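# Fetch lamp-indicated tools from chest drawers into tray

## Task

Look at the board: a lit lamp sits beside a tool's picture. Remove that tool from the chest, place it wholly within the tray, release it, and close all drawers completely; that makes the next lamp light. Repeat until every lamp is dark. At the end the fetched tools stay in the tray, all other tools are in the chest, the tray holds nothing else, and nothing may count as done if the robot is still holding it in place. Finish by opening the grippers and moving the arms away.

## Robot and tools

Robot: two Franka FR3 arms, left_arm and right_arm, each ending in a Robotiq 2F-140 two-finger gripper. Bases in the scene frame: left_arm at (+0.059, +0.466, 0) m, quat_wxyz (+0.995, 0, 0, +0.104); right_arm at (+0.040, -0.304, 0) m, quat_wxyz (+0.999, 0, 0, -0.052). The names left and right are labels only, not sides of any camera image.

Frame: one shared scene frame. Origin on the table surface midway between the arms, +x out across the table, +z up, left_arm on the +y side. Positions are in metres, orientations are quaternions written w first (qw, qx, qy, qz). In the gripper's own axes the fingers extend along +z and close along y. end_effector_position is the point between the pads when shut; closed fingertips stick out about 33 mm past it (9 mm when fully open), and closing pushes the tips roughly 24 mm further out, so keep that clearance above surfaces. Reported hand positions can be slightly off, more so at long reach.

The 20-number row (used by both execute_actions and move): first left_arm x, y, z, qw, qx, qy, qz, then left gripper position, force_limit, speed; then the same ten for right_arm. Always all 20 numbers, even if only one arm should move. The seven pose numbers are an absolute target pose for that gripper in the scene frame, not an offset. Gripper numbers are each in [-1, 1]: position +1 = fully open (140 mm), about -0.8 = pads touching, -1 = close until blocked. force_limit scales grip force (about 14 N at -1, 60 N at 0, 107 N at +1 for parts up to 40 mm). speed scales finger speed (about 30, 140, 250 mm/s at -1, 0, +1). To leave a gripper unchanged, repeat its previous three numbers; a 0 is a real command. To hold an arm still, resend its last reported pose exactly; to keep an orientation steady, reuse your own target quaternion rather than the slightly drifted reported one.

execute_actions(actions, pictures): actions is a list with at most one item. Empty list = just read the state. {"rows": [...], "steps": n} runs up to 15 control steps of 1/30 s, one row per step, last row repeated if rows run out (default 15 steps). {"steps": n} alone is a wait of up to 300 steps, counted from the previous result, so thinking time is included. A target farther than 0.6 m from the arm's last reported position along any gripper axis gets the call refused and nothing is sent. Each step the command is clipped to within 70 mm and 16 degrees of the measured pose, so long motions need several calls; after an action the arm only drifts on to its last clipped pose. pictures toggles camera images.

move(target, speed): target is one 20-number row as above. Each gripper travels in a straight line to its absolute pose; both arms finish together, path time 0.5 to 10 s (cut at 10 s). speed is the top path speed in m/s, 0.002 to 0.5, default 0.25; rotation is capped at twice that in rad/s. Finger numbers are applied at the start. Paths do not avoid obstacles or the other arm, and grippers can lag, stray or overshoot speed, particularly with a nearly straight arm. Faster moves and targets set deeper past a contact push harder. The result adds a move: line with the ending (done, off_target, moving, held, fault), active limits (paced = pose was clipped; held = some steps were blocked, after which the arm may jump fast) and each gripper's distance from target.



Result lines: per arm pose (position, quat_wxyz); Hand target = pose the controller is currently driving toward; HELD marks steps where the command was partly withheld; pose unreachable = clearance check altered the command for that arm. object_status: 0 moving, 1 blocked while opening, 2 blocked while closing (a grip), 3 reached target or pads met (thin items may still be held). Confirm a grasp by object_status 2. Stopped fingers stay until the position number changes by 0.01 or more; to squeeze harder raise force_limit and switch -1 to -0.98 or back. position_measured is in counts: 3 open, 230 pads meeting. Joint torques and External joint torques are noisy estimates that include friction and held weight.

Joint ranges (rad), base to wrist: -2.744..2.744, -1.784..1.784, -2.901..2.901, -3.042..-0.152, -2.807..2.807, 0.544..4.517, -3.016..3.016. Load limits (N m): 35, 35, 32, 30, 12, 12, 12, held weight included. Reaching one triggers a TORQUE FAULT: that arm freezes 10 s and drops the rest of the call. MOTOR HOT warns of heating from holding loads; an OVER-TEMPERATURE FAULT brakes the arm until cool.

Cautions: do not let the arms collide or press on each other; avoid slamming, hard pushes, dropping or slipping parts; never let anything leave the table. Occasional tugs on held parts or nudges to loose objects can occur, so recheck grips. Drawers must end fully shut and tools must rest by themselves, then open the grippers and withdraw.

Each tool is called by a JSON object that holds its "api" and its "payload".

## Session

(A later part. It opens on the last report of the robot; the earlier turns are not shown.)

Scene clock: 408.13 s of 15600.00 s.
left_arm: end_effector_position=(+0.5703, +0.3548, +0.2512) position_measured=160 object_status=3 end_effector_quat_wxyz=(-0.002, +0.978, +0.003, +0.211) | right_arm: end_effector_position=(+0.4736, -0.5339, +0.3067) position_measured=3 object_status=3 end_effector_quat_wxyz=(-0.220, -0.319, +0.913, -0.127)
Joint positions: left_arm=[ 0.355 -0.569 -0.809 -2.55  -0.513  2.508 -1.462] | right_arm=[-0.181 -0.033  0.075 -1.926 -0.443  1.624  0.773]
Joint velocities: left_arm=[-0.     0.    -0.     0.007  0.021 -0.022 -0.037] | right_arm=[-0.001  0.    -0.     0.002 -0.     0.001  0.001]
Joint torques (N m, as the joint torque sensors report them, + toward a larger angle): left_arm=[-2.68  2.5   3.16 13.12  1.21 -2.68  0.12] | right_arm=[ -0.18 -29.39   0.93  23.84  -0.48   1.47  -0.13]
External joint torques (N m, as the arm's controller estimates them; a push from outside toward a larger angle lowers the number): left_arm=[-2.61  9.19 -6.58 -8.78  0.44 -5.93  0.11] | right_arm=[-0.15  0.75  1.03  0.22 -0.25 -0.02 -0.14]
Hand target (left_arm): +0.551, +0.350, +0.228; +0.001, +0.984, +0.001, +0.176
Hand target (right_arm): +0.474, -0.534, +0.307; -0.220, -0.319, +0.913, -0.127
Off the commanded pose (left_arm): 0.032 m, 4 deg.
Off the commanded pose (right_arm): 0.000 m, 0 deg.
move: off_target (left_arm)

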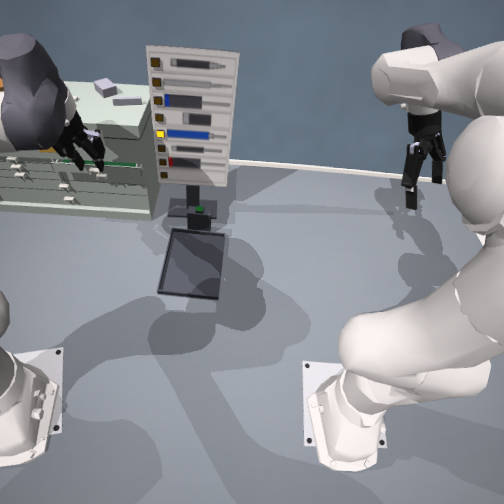

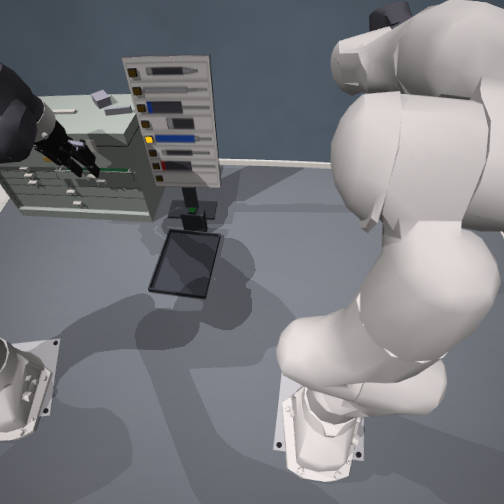

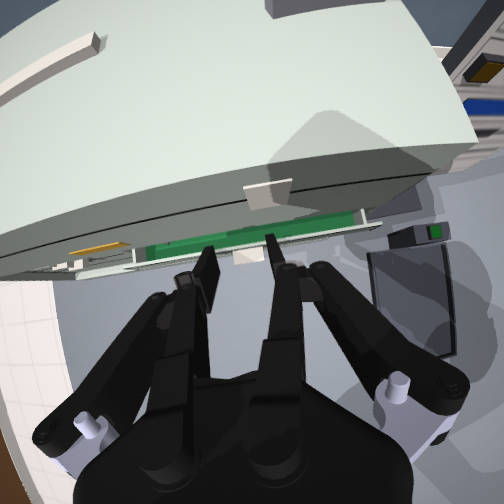

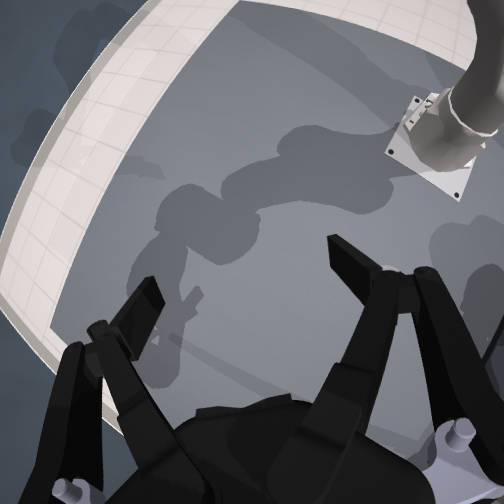

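{"api": "move", "payload": {"target": [0.562,0.355,0.268,0,0.985,0,0.174,-0.25,0,0,0.4736,-0.5339,0.3067,-0.220,-0.319,0.913,-0.127,1,0,0], "speed": 0.03}}

{"api": "move", "payload": {"target": [0.548,0.355,0.255,0,0.985,0,0.174,-0.25,0,0,0.4736,-0.5339,0.3067,-0.220,-0.319,0.913,-0.127,1,0,0], "speed": 0.03}}

{"api": "move", "payload": {"target": [0.556,0.355,0.226,0,0.985,0,0.174,-0.25,0,0,0.4736,-0.5339,0.3067,-0.220,-0.319,0.913,-0.127,1,0,0], "speed": 0.02}}

{"api": "zoom_image", "payload": {"camera": "cam_left_wrist", "region": [150, 170, 350, 320]}}

Scene clock: 426.93 s of 15600.00 s.
left_arm: end_effector_position=(+0.5620, +0.3529, +0.2683) position_measured=160 object_status=3 end_effector_quat_wxyz=(+0.000, +0.984, -0.002, +0.176) | right_arm: end_effector_position=(+0.4736, -0.5339, +0.3067) position_measured=3 object_status=3 end_effector_quat_wxyz=(-0.220, -0.319, +0.913, -0.127)
Joint positions: left_arm=[ 0.365 -0.57  -0.777 -2.472 -0.467  2.358 -1.474] | right_arm=[-0.181 -0.033  0.075 -1.926 -0.443  1.624  0.773]
Joint velocities: left_arm=[ 0.003  0.001 -0.     0.    -0.    -0.014 -0.   ] | right_arm=[ 0.001  0.     0.    -0.001 -0.    -0.001  0.   ]
Joint torques (N m, as the joint torque sensors report them, + toward a larger angle): left_arm=[ 1.72 -6.28 11.64 24.52  1.34  3.01  0.  ] | right_arm=[ -0.03 -29.63   0.99  23.44  -0.54   1.51  -0.12]
External joint torques (N m, as the arm's controller estimates them; a push from outside toward a larger angle lowers the number): left_arm=[ 1.71  0.65  1.67  1.95  0.55 -0.18 -0.01] | right_arm=[-0.07  0.61  1.02 -0.21 -0.31  0.01 -0.13]
Hand target (left_arm): +0.562, +0.354, +0.268; -0.000, +0.985, -0.000, +0.174
Hand target (right_arm): +0.474, -0.534, +0.307; -0.220, -0.319, +0.913, -0.127
Off the commanded pose (left_arm): 0.002 m, 0 deg.
Off the commanded pose (right_arm): 0.000 m, 0 deg.
After step 90, 14.17 s passed at rest.
move: done

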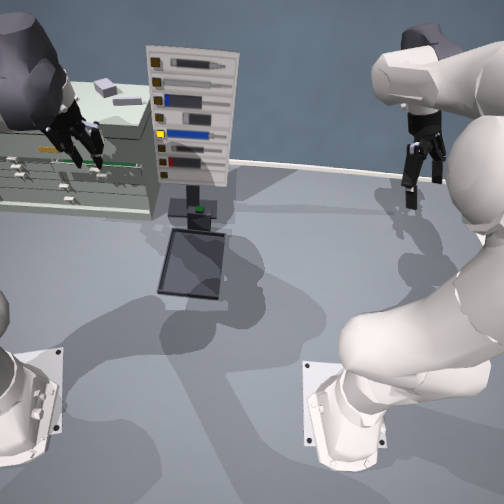

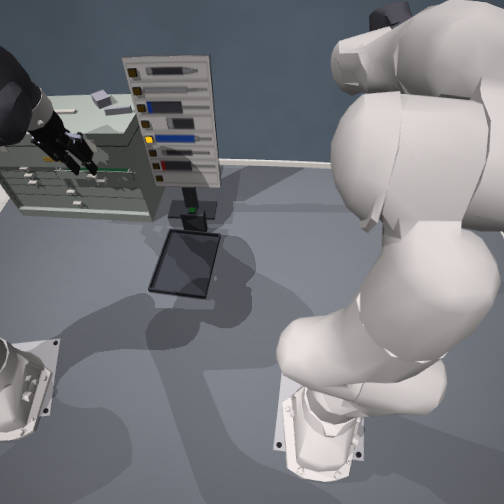

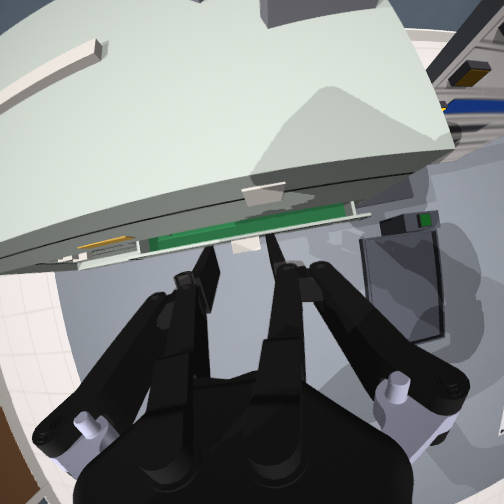

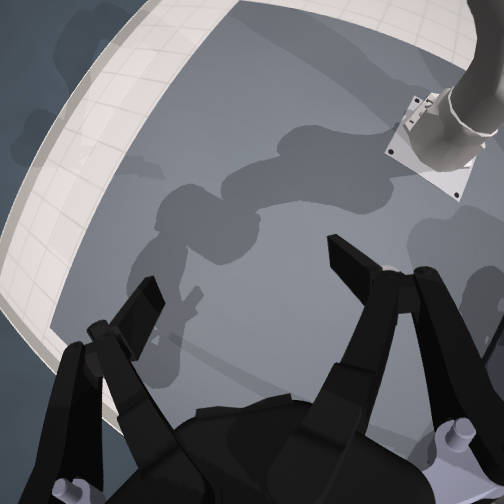

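Scene clock: 427.83 s of 15600.00 s.
left_arm: end_effector_position=(+0.5476, +0.3552, +0.2545) position_measured=160 object_status=3 end_effector_quat_wxyz=(-0.000, +0.985, +0.002, +0.172) | right_arm: end_effector_position=(+0.4736, -0.5339, +0.3067) position_measured=3 object_status=3 end_effector_quat_wxyz=(-0.220, -0.319, +0.913, -0.127)
Joint positions: left_arm=[ 0.336 -0.596 -0.766 -2.527 -0.487  2.374 -1.47 ] | right_arm=[-0.181 -0.033  0.075 -1.926 -0.443  1.624  0.773]
Joint velocities: left_arm=[-0.006  0.001  0.004 -0.003 -0.001  0.009  0.003] | right_arm=[ 0.    -0.    -0.     0.001 -0.    -0.001  0.   ]
Joint torques (N m, as the joint torque sensors report them, + toward a larger angle): left_arm=[-1.82 -8.06 12.43 21.83  0.18  3.62  0.25] | right_arm=[  0.06 -29.9    0.82  23.76  -0.47   1.5   -0.13]
External joint torques (N m, as the arm's controller estimates them; a push from outside toward a larger angle lowers the number): left_arm=[-1.77 -1.49  2.57 -0.61 -0.61  0.42  0.24] | right_arm=[ 0.    0.36  0.83  0.09 -0.25  0.   -0.14]
Hand target (left_arm): +0.548, +0.355, +0.255; +0.000, +0.985, +0.000, +0.174
Hand target (right_arm): +0.474, -0.534, +0.307; -0.220, -0.319, +0.913, -0.127
Off the commanded pose (left_arm): 0.001 m, 0 deg.
Off the commanded pose (right_arm): 0.000 m, 0 deg.
move: done

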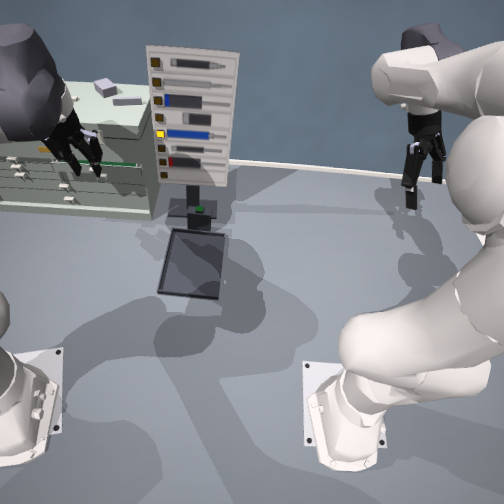

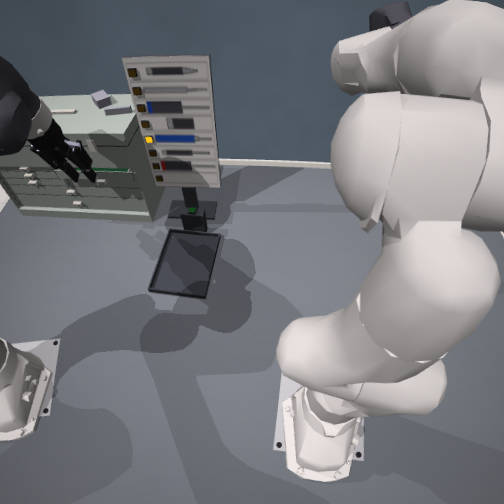

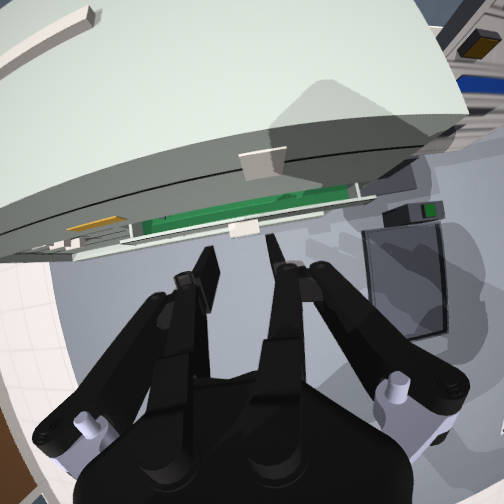

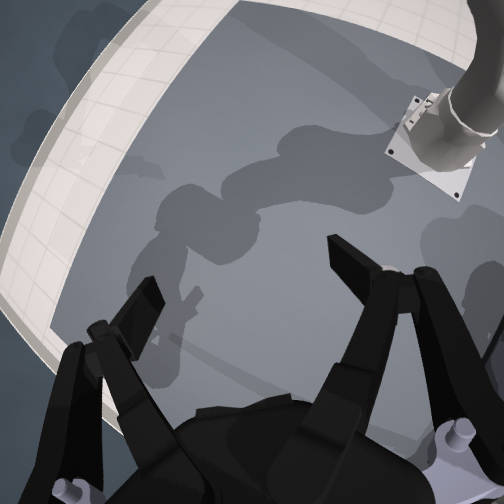

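Scene clock: 429.53 s of 15600.00 s.
left_arm: end_effector_position=(+0.5551, +0.3545, +0.2265) position_measured=160 object_status=3 end_effector_quat_wxyz=(-0.001, +0.985, -0.002, +0.172) | right_arm: end_effector_position=(+0.4736, -0.5339, +0.3067) position_measured=3 object_status=3 end_effector_quat_wxyz=(-0.220, -0.319, +0.913, -0.127)
Joint positions: left_arm=[ 0.36  -0.532 -0.818 -2.552 -0.487  2.467 -1.47 ] | right_arm=[-0.181 -0.033  0.075 -1.926 -0.443  1.624  0.773]
Joint velocities: left_arm=[ 0.003 -0.001 -0.004 -0.001 -0.001  0.019  0.   ] | right_arm=[-0.001  0.001  0.001 -0.001 -0.001 -0.    -0.   ]
Joint torques (N m, as the joint torque sensors report them, + toward a larger angle): left_arm=[ 1.25 -7.43  8.65 21.21  0.85  3.6  -0.13] | right_arm=[ -0.19 -29.85   1.13  23.68  -0.53   1.48  -0.16]
External joint torques (N m, as the arm's controller estimates them; a push from outside toward a larger angle lowers the number): left_arm=[ 1.25  0.12 -0.71 -0.75  0.09  0.4  -0.14] | right_arm=[-0.23  0.29  1.16  0.05 -0.3  -0.02 -0.17]
Hand target (left_arm): +0.556, +0.356, +0.226; -0.001, +0.985, +0.000, +0.174
Hand target (right_arm): +0.474, -0.534, +0.307; -0.220, -0.319, +0.913, -0.127
Off the commanded pose (left_arm): 0.001 m, 0 deg.
Off the commanded pose (right_arm): 0.000 m, 0 deg.
move: done

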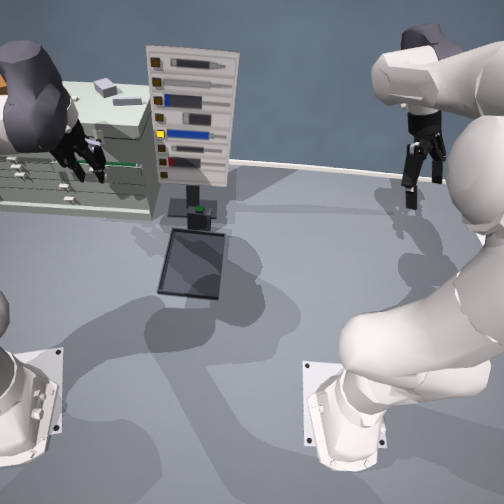

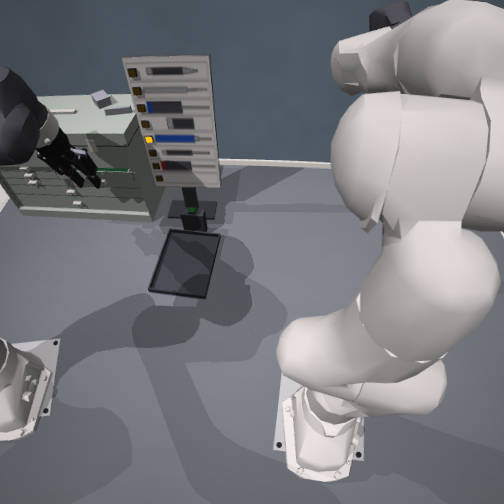

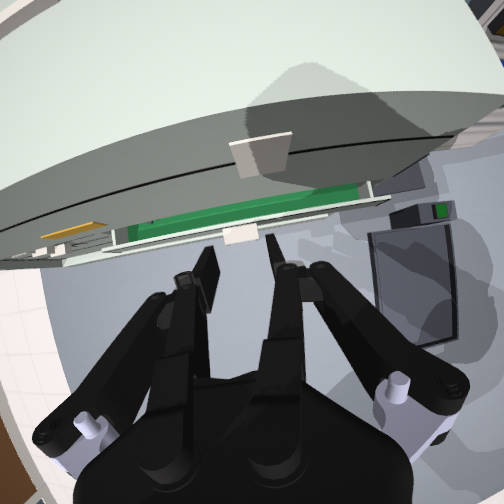

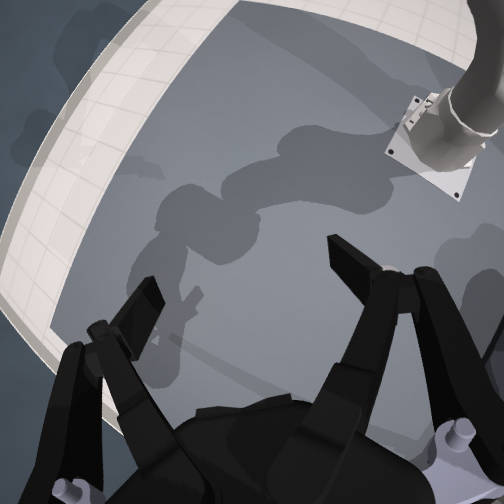

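Region (150, 170, 350, 320) of cam_left_wrist's 504x504 image, scaled by 2.520, with more detail than that image has; it fills the top 378 rows of this view, and the rest is white.

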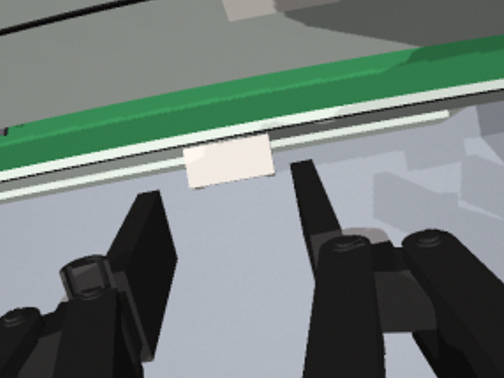

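{"api": "move", "payload": {"target": [0.566,0.356,0.226,0,0.985,0,0.174,-0.25,0,0,0.4736,-0.5339,0.3067,-0.220,-0.319,0.913,-0.127,1,0,0], "speed": 0.02}}

{"api": "move", "payload": {"target": [0.566,0.356,0.226,0,0.985,0,0.174,-1,0,-0.5,0.4736,-0.5339,0.3067,-0.220,-0.319,0.913,-0.127,1,0,0], "speed": 0.02}}

Scene clock: 440.23 s of 15600.00 s.
left_arm: end_effector_position=(+0.5643, +0.3558, +0.2251) position_measured=160 object_status=3 end_effector_quat_wxyz=(+0.000, +0.985, -0.001, +0.172) | right_arm: end_effector_position=(+0.4736, -0.5339, +0.3067) position_measured=3 object_status=3 end_effector_quat_wxyz=(-0.220, -0.319, +0.913, -0.127)
Joint positions: left_arm=[ 0.391 -0.501 -0.839 -2.53  -0.476  2.478 -1.472] | right_arm=[-0.181 -0.033  0.075 -1.926 -0.443  1.624  0.773]
Joint velocities: left_arm=[ 0.009 -0.    -0.009  0.004  0.     0.003  0.001] | right_arm=[ 0.     0.001 -0.     0.001 -0.001 -0.001 -0.   ]
Joint torques (N m, as the joint torque sensors report them, + toward a larger angle): left_arm=[ 0.9  -7.    8.28 23.94  1.23  3.73 -0.19] | right_arm=[ -0.05 -29.62   0.92  23.5   -0.52   1.5   -0.15]
External joint torques (N m, as the arm's controller estimates them; a push from outside toward a larger angle lowers the number): left_arm=[ 0.96  0.95 -0.85  1.93  0.48  0.54 -0.2 ] | right_arm=[-0.03  0.55  1.01 -0.14 -0.29  0.   -0.16]
Hand target (left_arm): +0.566, +0.356, +0.226; -0.000, +0.985, +0.000, +0.174
Hand target (right_arm): +0.474, -0.534, +0.307; -0.220, -0.319, +0.913, -0.127
Off the commanded pose (left_arm): 0.002 m, 0 deg.
Off the commanded pose (right_arm): 0.000 m, 0 deg.
After step 90, 6.93 s passed at rest.
move: done

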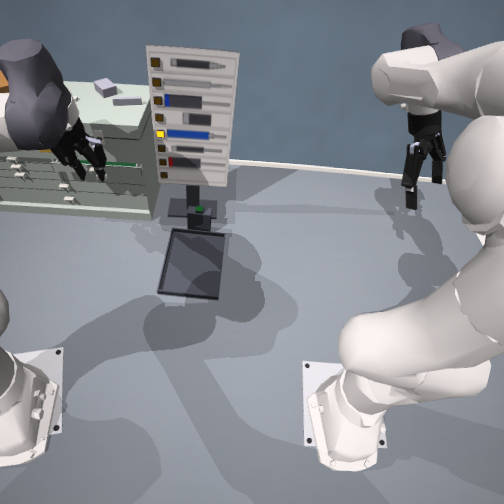

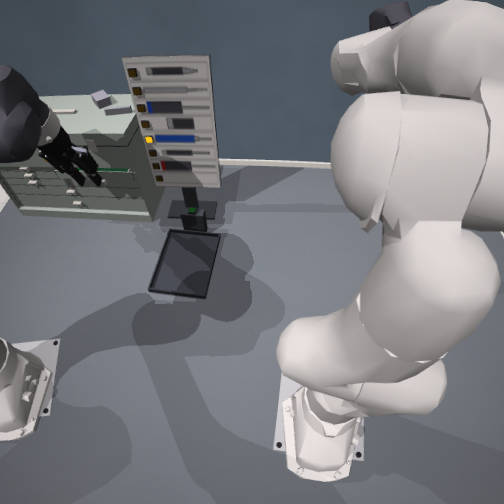

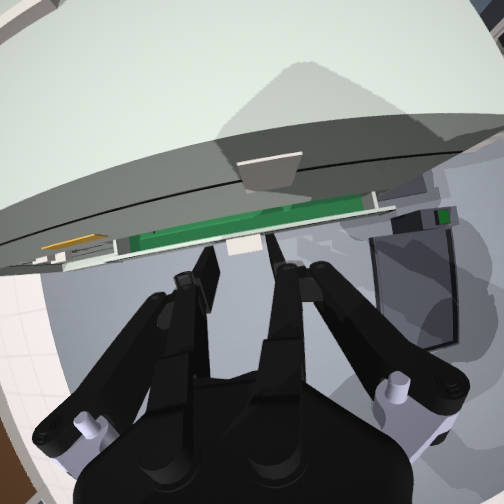

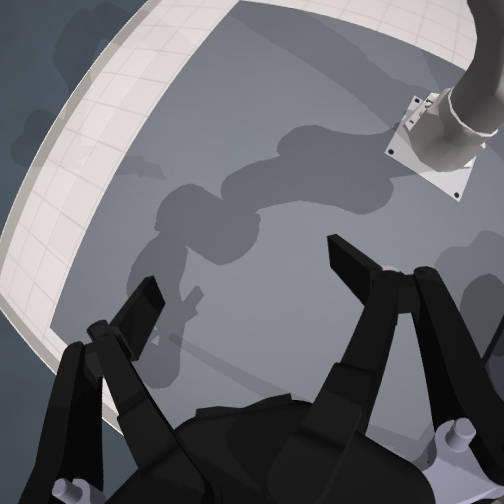

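Scene clock: 440.93 s of 15600.00 s.
left_arm: end_effector_position=(+0.5644, +0.3512, +0.2257) position_measured=193 object_status=2 end_effector_quat_wxyz=(+0.001, +0.985, -0.005, +0.173) | right_arm: end_effector_position=(+0.4736, -0.5339, +0.3067) position_measured=3 object_status=3 end_effector_quat_wxyz=(-0.220, -0.319, +0.913, -0.127)
Joint positions: left_arm=[ 0.387 -0.501 -0.843 -2.527 -0.478  2.478 -1.472] | right_arm=[-0.181 -0.033  0.075 -1.926 -0.443  1.624  0.773]
Joint velocities: left_arm=[ 0.    -0.001  0.    -0.002 -0.001  0.    -0.001] | right_arm=[-0.     0.001 -0.    -0.001  0.    -0.001  0.001]
Joint torques (N m, as the joint torque sensors report them, + toward a larger angle): left_arm=[ 4.4  -7.29 11.45 22.72  1.33  3.73 -0.14] | right_arm=[ -0.22 -29.85   0.93  23.68  -0.49   1.49  -0.13]
External joint torques (N m, as the arm's controller estimates them; a push from outside toward a larger angle lowers the number): left_arm=[ 4.36  0.57  2.19  0.74  0.58  0.53 -0.15] | right_arm=[-0.17  0.26  1.05  0.11 -0.26  0.01 -0.14]
Hand target (left_arm): +0.566, +0.356, +0.226; +0.000, +0.985, -0.000, +0.174
Hand target (right_arm): +0.474, -0.534, +0.307; -0.220, -0.319, +0.913, -0.127
Off the commanded pose (left_arm): 0.005 m, 1 deg.
Off the commanded pose (right_arm): 0.000 m, 0 deg.
move: off_target (left_arm)

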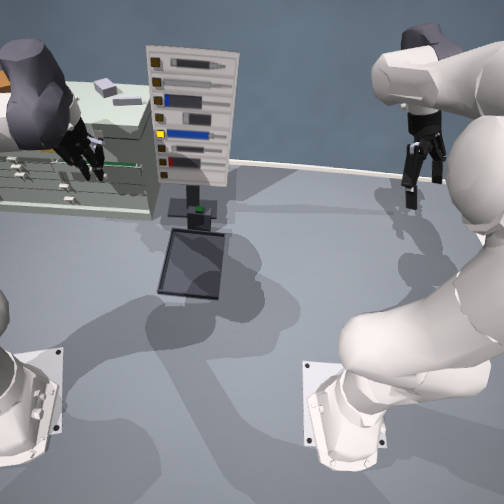

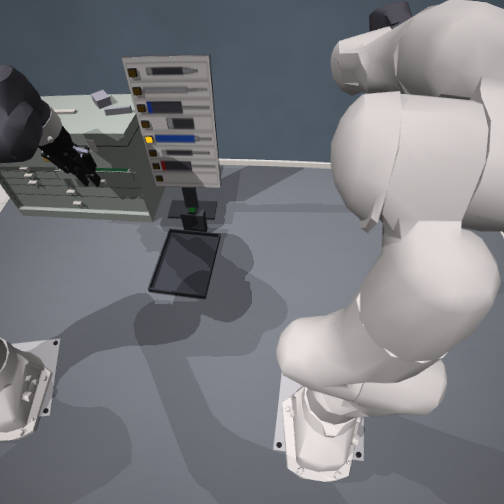

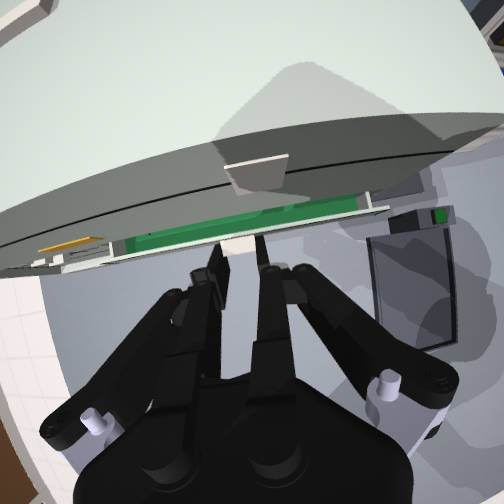

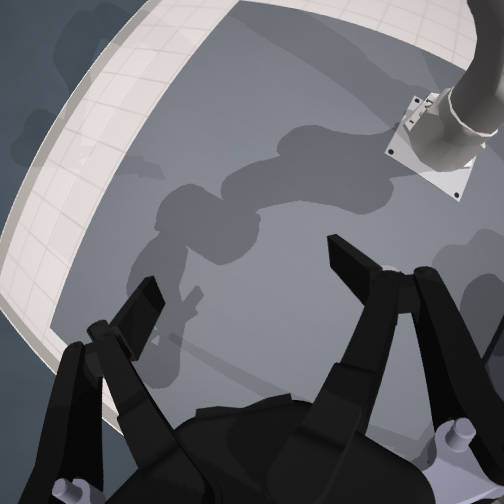

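{"api": "move", "payload": {"target": [0.465,0.351,0.226,0,0.985,0,0.174,-1,0,-0.5,0.4736,-0.5339,0.3067,-0.220,-0.319,0.913,-0.127,1,0,0], "speed": 0.05}}

Scene clock: 447.53 s of 15600.00 s.
left_arm: end_effector_position=(+0.4669, +0.3525, +0.2257) position_measured=193 object_status=2 end_effector_quat_wxyz=(+0.001, +0.984, -0.002, +0.175) | right_arm: end_effector_position=(+0.4736, -0.5339, +0.3067) position_measured=3 object_status=3 end_effector_quat_wxyz=(-0.220, -0.319, +0.913, -0.127)
Joint positions: left_arm=[ 0.129 -0.839 -0.685 -2.778 -0.592  2.355 -1.452] | right_arm=[-0.181 -0.033  0.075 -1.926 -0.443  1.624  0.773]
Joint velocities: left_arm=[ 0.001 -0.007  0.001 -0.001 -0.004 -0.01   0.001] | right_arm=[-0.    -0.    -0.001 -0.001 -0.    -0.     0.001]
Joint torques (N m, as the joint torque sensors report them, + toward a larger angle): left_arm=[-3.64 -3.53 10.57 23.51 -0.35  2.75 -0.34] | right_arm=[ -0.24 -29.15   0.87  23.4   -0.52   1.49  -0.07]
External joint torques (N m, as the arm's controller estimates them; a push from outside toward a larger angle lowers the number): left_arm=[-3.65 -1.93  0.94  2.   -1.13 -0.47 -0.35] | right_arm=[-0.06  1.1   1.12 -0.23 -0.28  0.01 -0.08]
Hand target (left_arm): +0.465, +0.349, +0.226; +0.004, +0.985, -0.001, +0.175
Hand target (right_arm): +0.474, -0.534, +0.307; -0.220, -0.319, +0.913, -0.127
Off the commanded pose (left_arm): 0.002 m, 0 deg.
Off the commanded pose (right_arm): 0.000 m, 0 deg.
After step 90, 1.27 s passed at rest.
move: done

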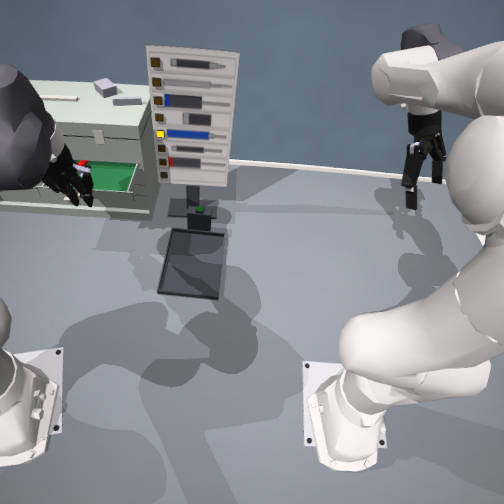

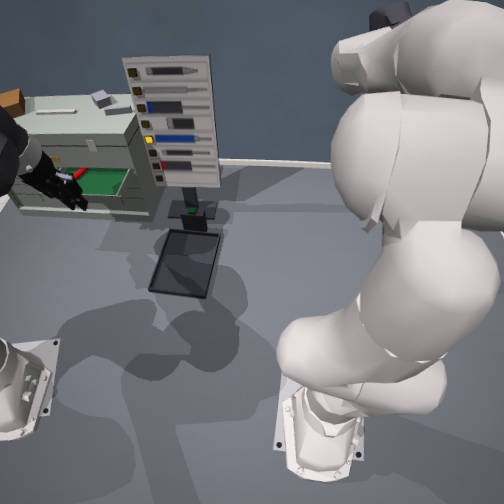

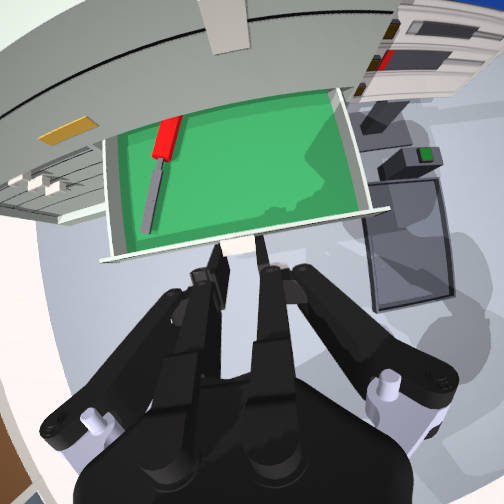

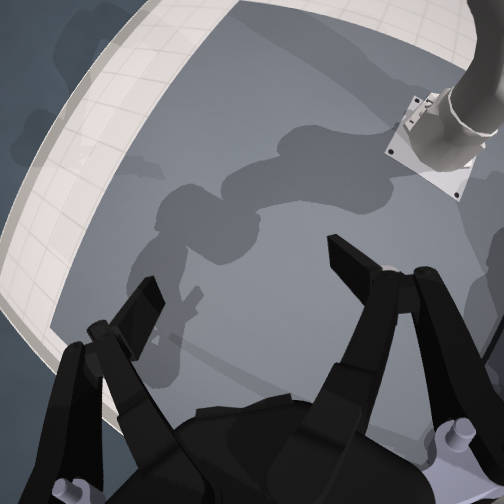

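{"api": "move", "payload": {"target": [0.435,0.352,0.226,0,0.985,0,0.174,-1,0,-0.5,0.4736,-0.5339,0.3067,-0.220,-0.319,0.913,-0.127,1,0,0], "speed": 0.03}}

Scene clock: 456.30 s of 15600.00 s.
left_arm: end_effector_position=(+0.4363, +0.3529, +0.2256) position_measured=193 object_status=2 end_effector_quat_wxyz=(-0.000, +0.985, -0.003, +0.175) | right_arm: end_effector_position=(+0.4736, -0.5339, +0.3067) position_measured=3 object_status=3 end_effector_quat_wxyz=(-0.220, -0.319, +0.913, -0.127)
Joint positions: left_arm=[ 0.072 -0.965 -0.665 -2.844 -0.613  2.283 -1.458] | right_arm=[-0.181 -0.033  0.075 -1.926 -0.443  1.624  0.773]
Joint velocities: left_arm=[-0.001 -0.011  0.    -0.002 -0.005 -0.013 -0.001] | right_arm=[ 0.     0.     0.001  0.     0.     0.001 -0.001]
Joint torques (N m, as the joint torque sensors report them, + toward a larger angle): left_arm=[-1.34 -2.   10.21 21.88  0.33  2.85 -0.34] | right_arm=[ -0.43 -29.51   0.77  24.    -0.47   1.48  -0.12]
External joint torques (N m, as the arm's controller estimates them; a push from outside toward a larger angle lowers the number): left_arm=[-1.28 -2.98  0.63  0.54 -0.46 -0.37 -0.35] | right_arm=[-0.49  0.62  0.78  0.4  -0.25 -0.02 -0.13]
Hand target (left_arm): +0.435, +0.351, +0.226; +0.001, +0.985, -0.001, +0.174
Hand target (right_arm): +0.474, -0.534, +0.307; -0.220, -0.319, +0.913, -0.127
Off the commanded pose (left_arm): 0.002 m, 0 deg.
Off the commanded pose (right_arm): 0.000 m, 0 deg.
After step 90, 4.43 s passed at rest.
move: done

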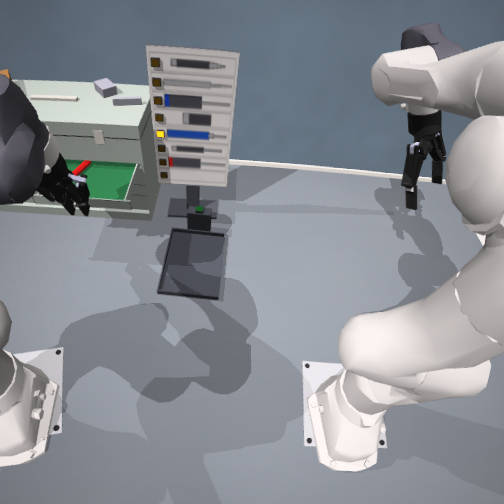

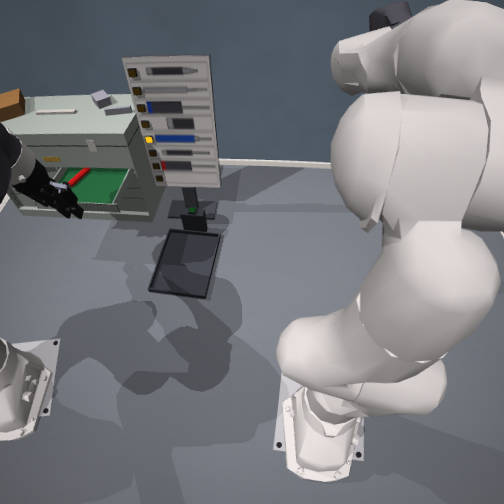

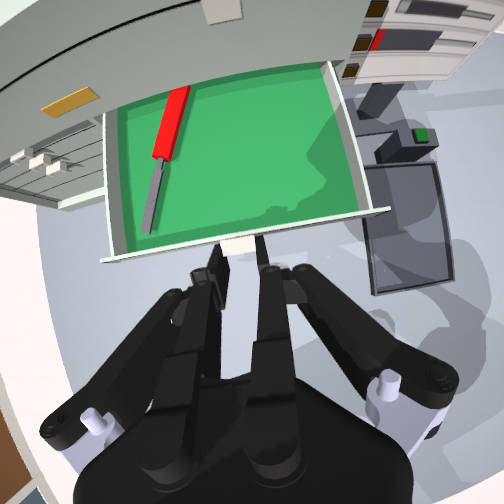

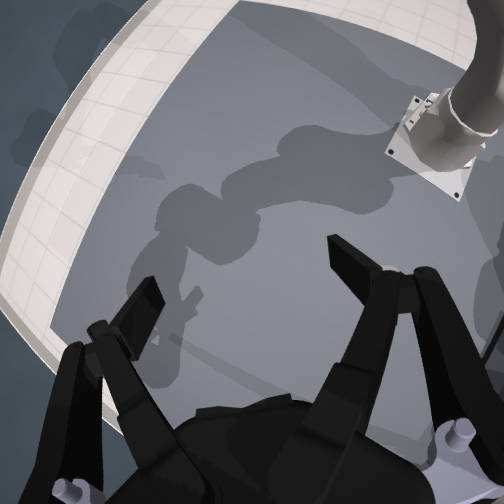

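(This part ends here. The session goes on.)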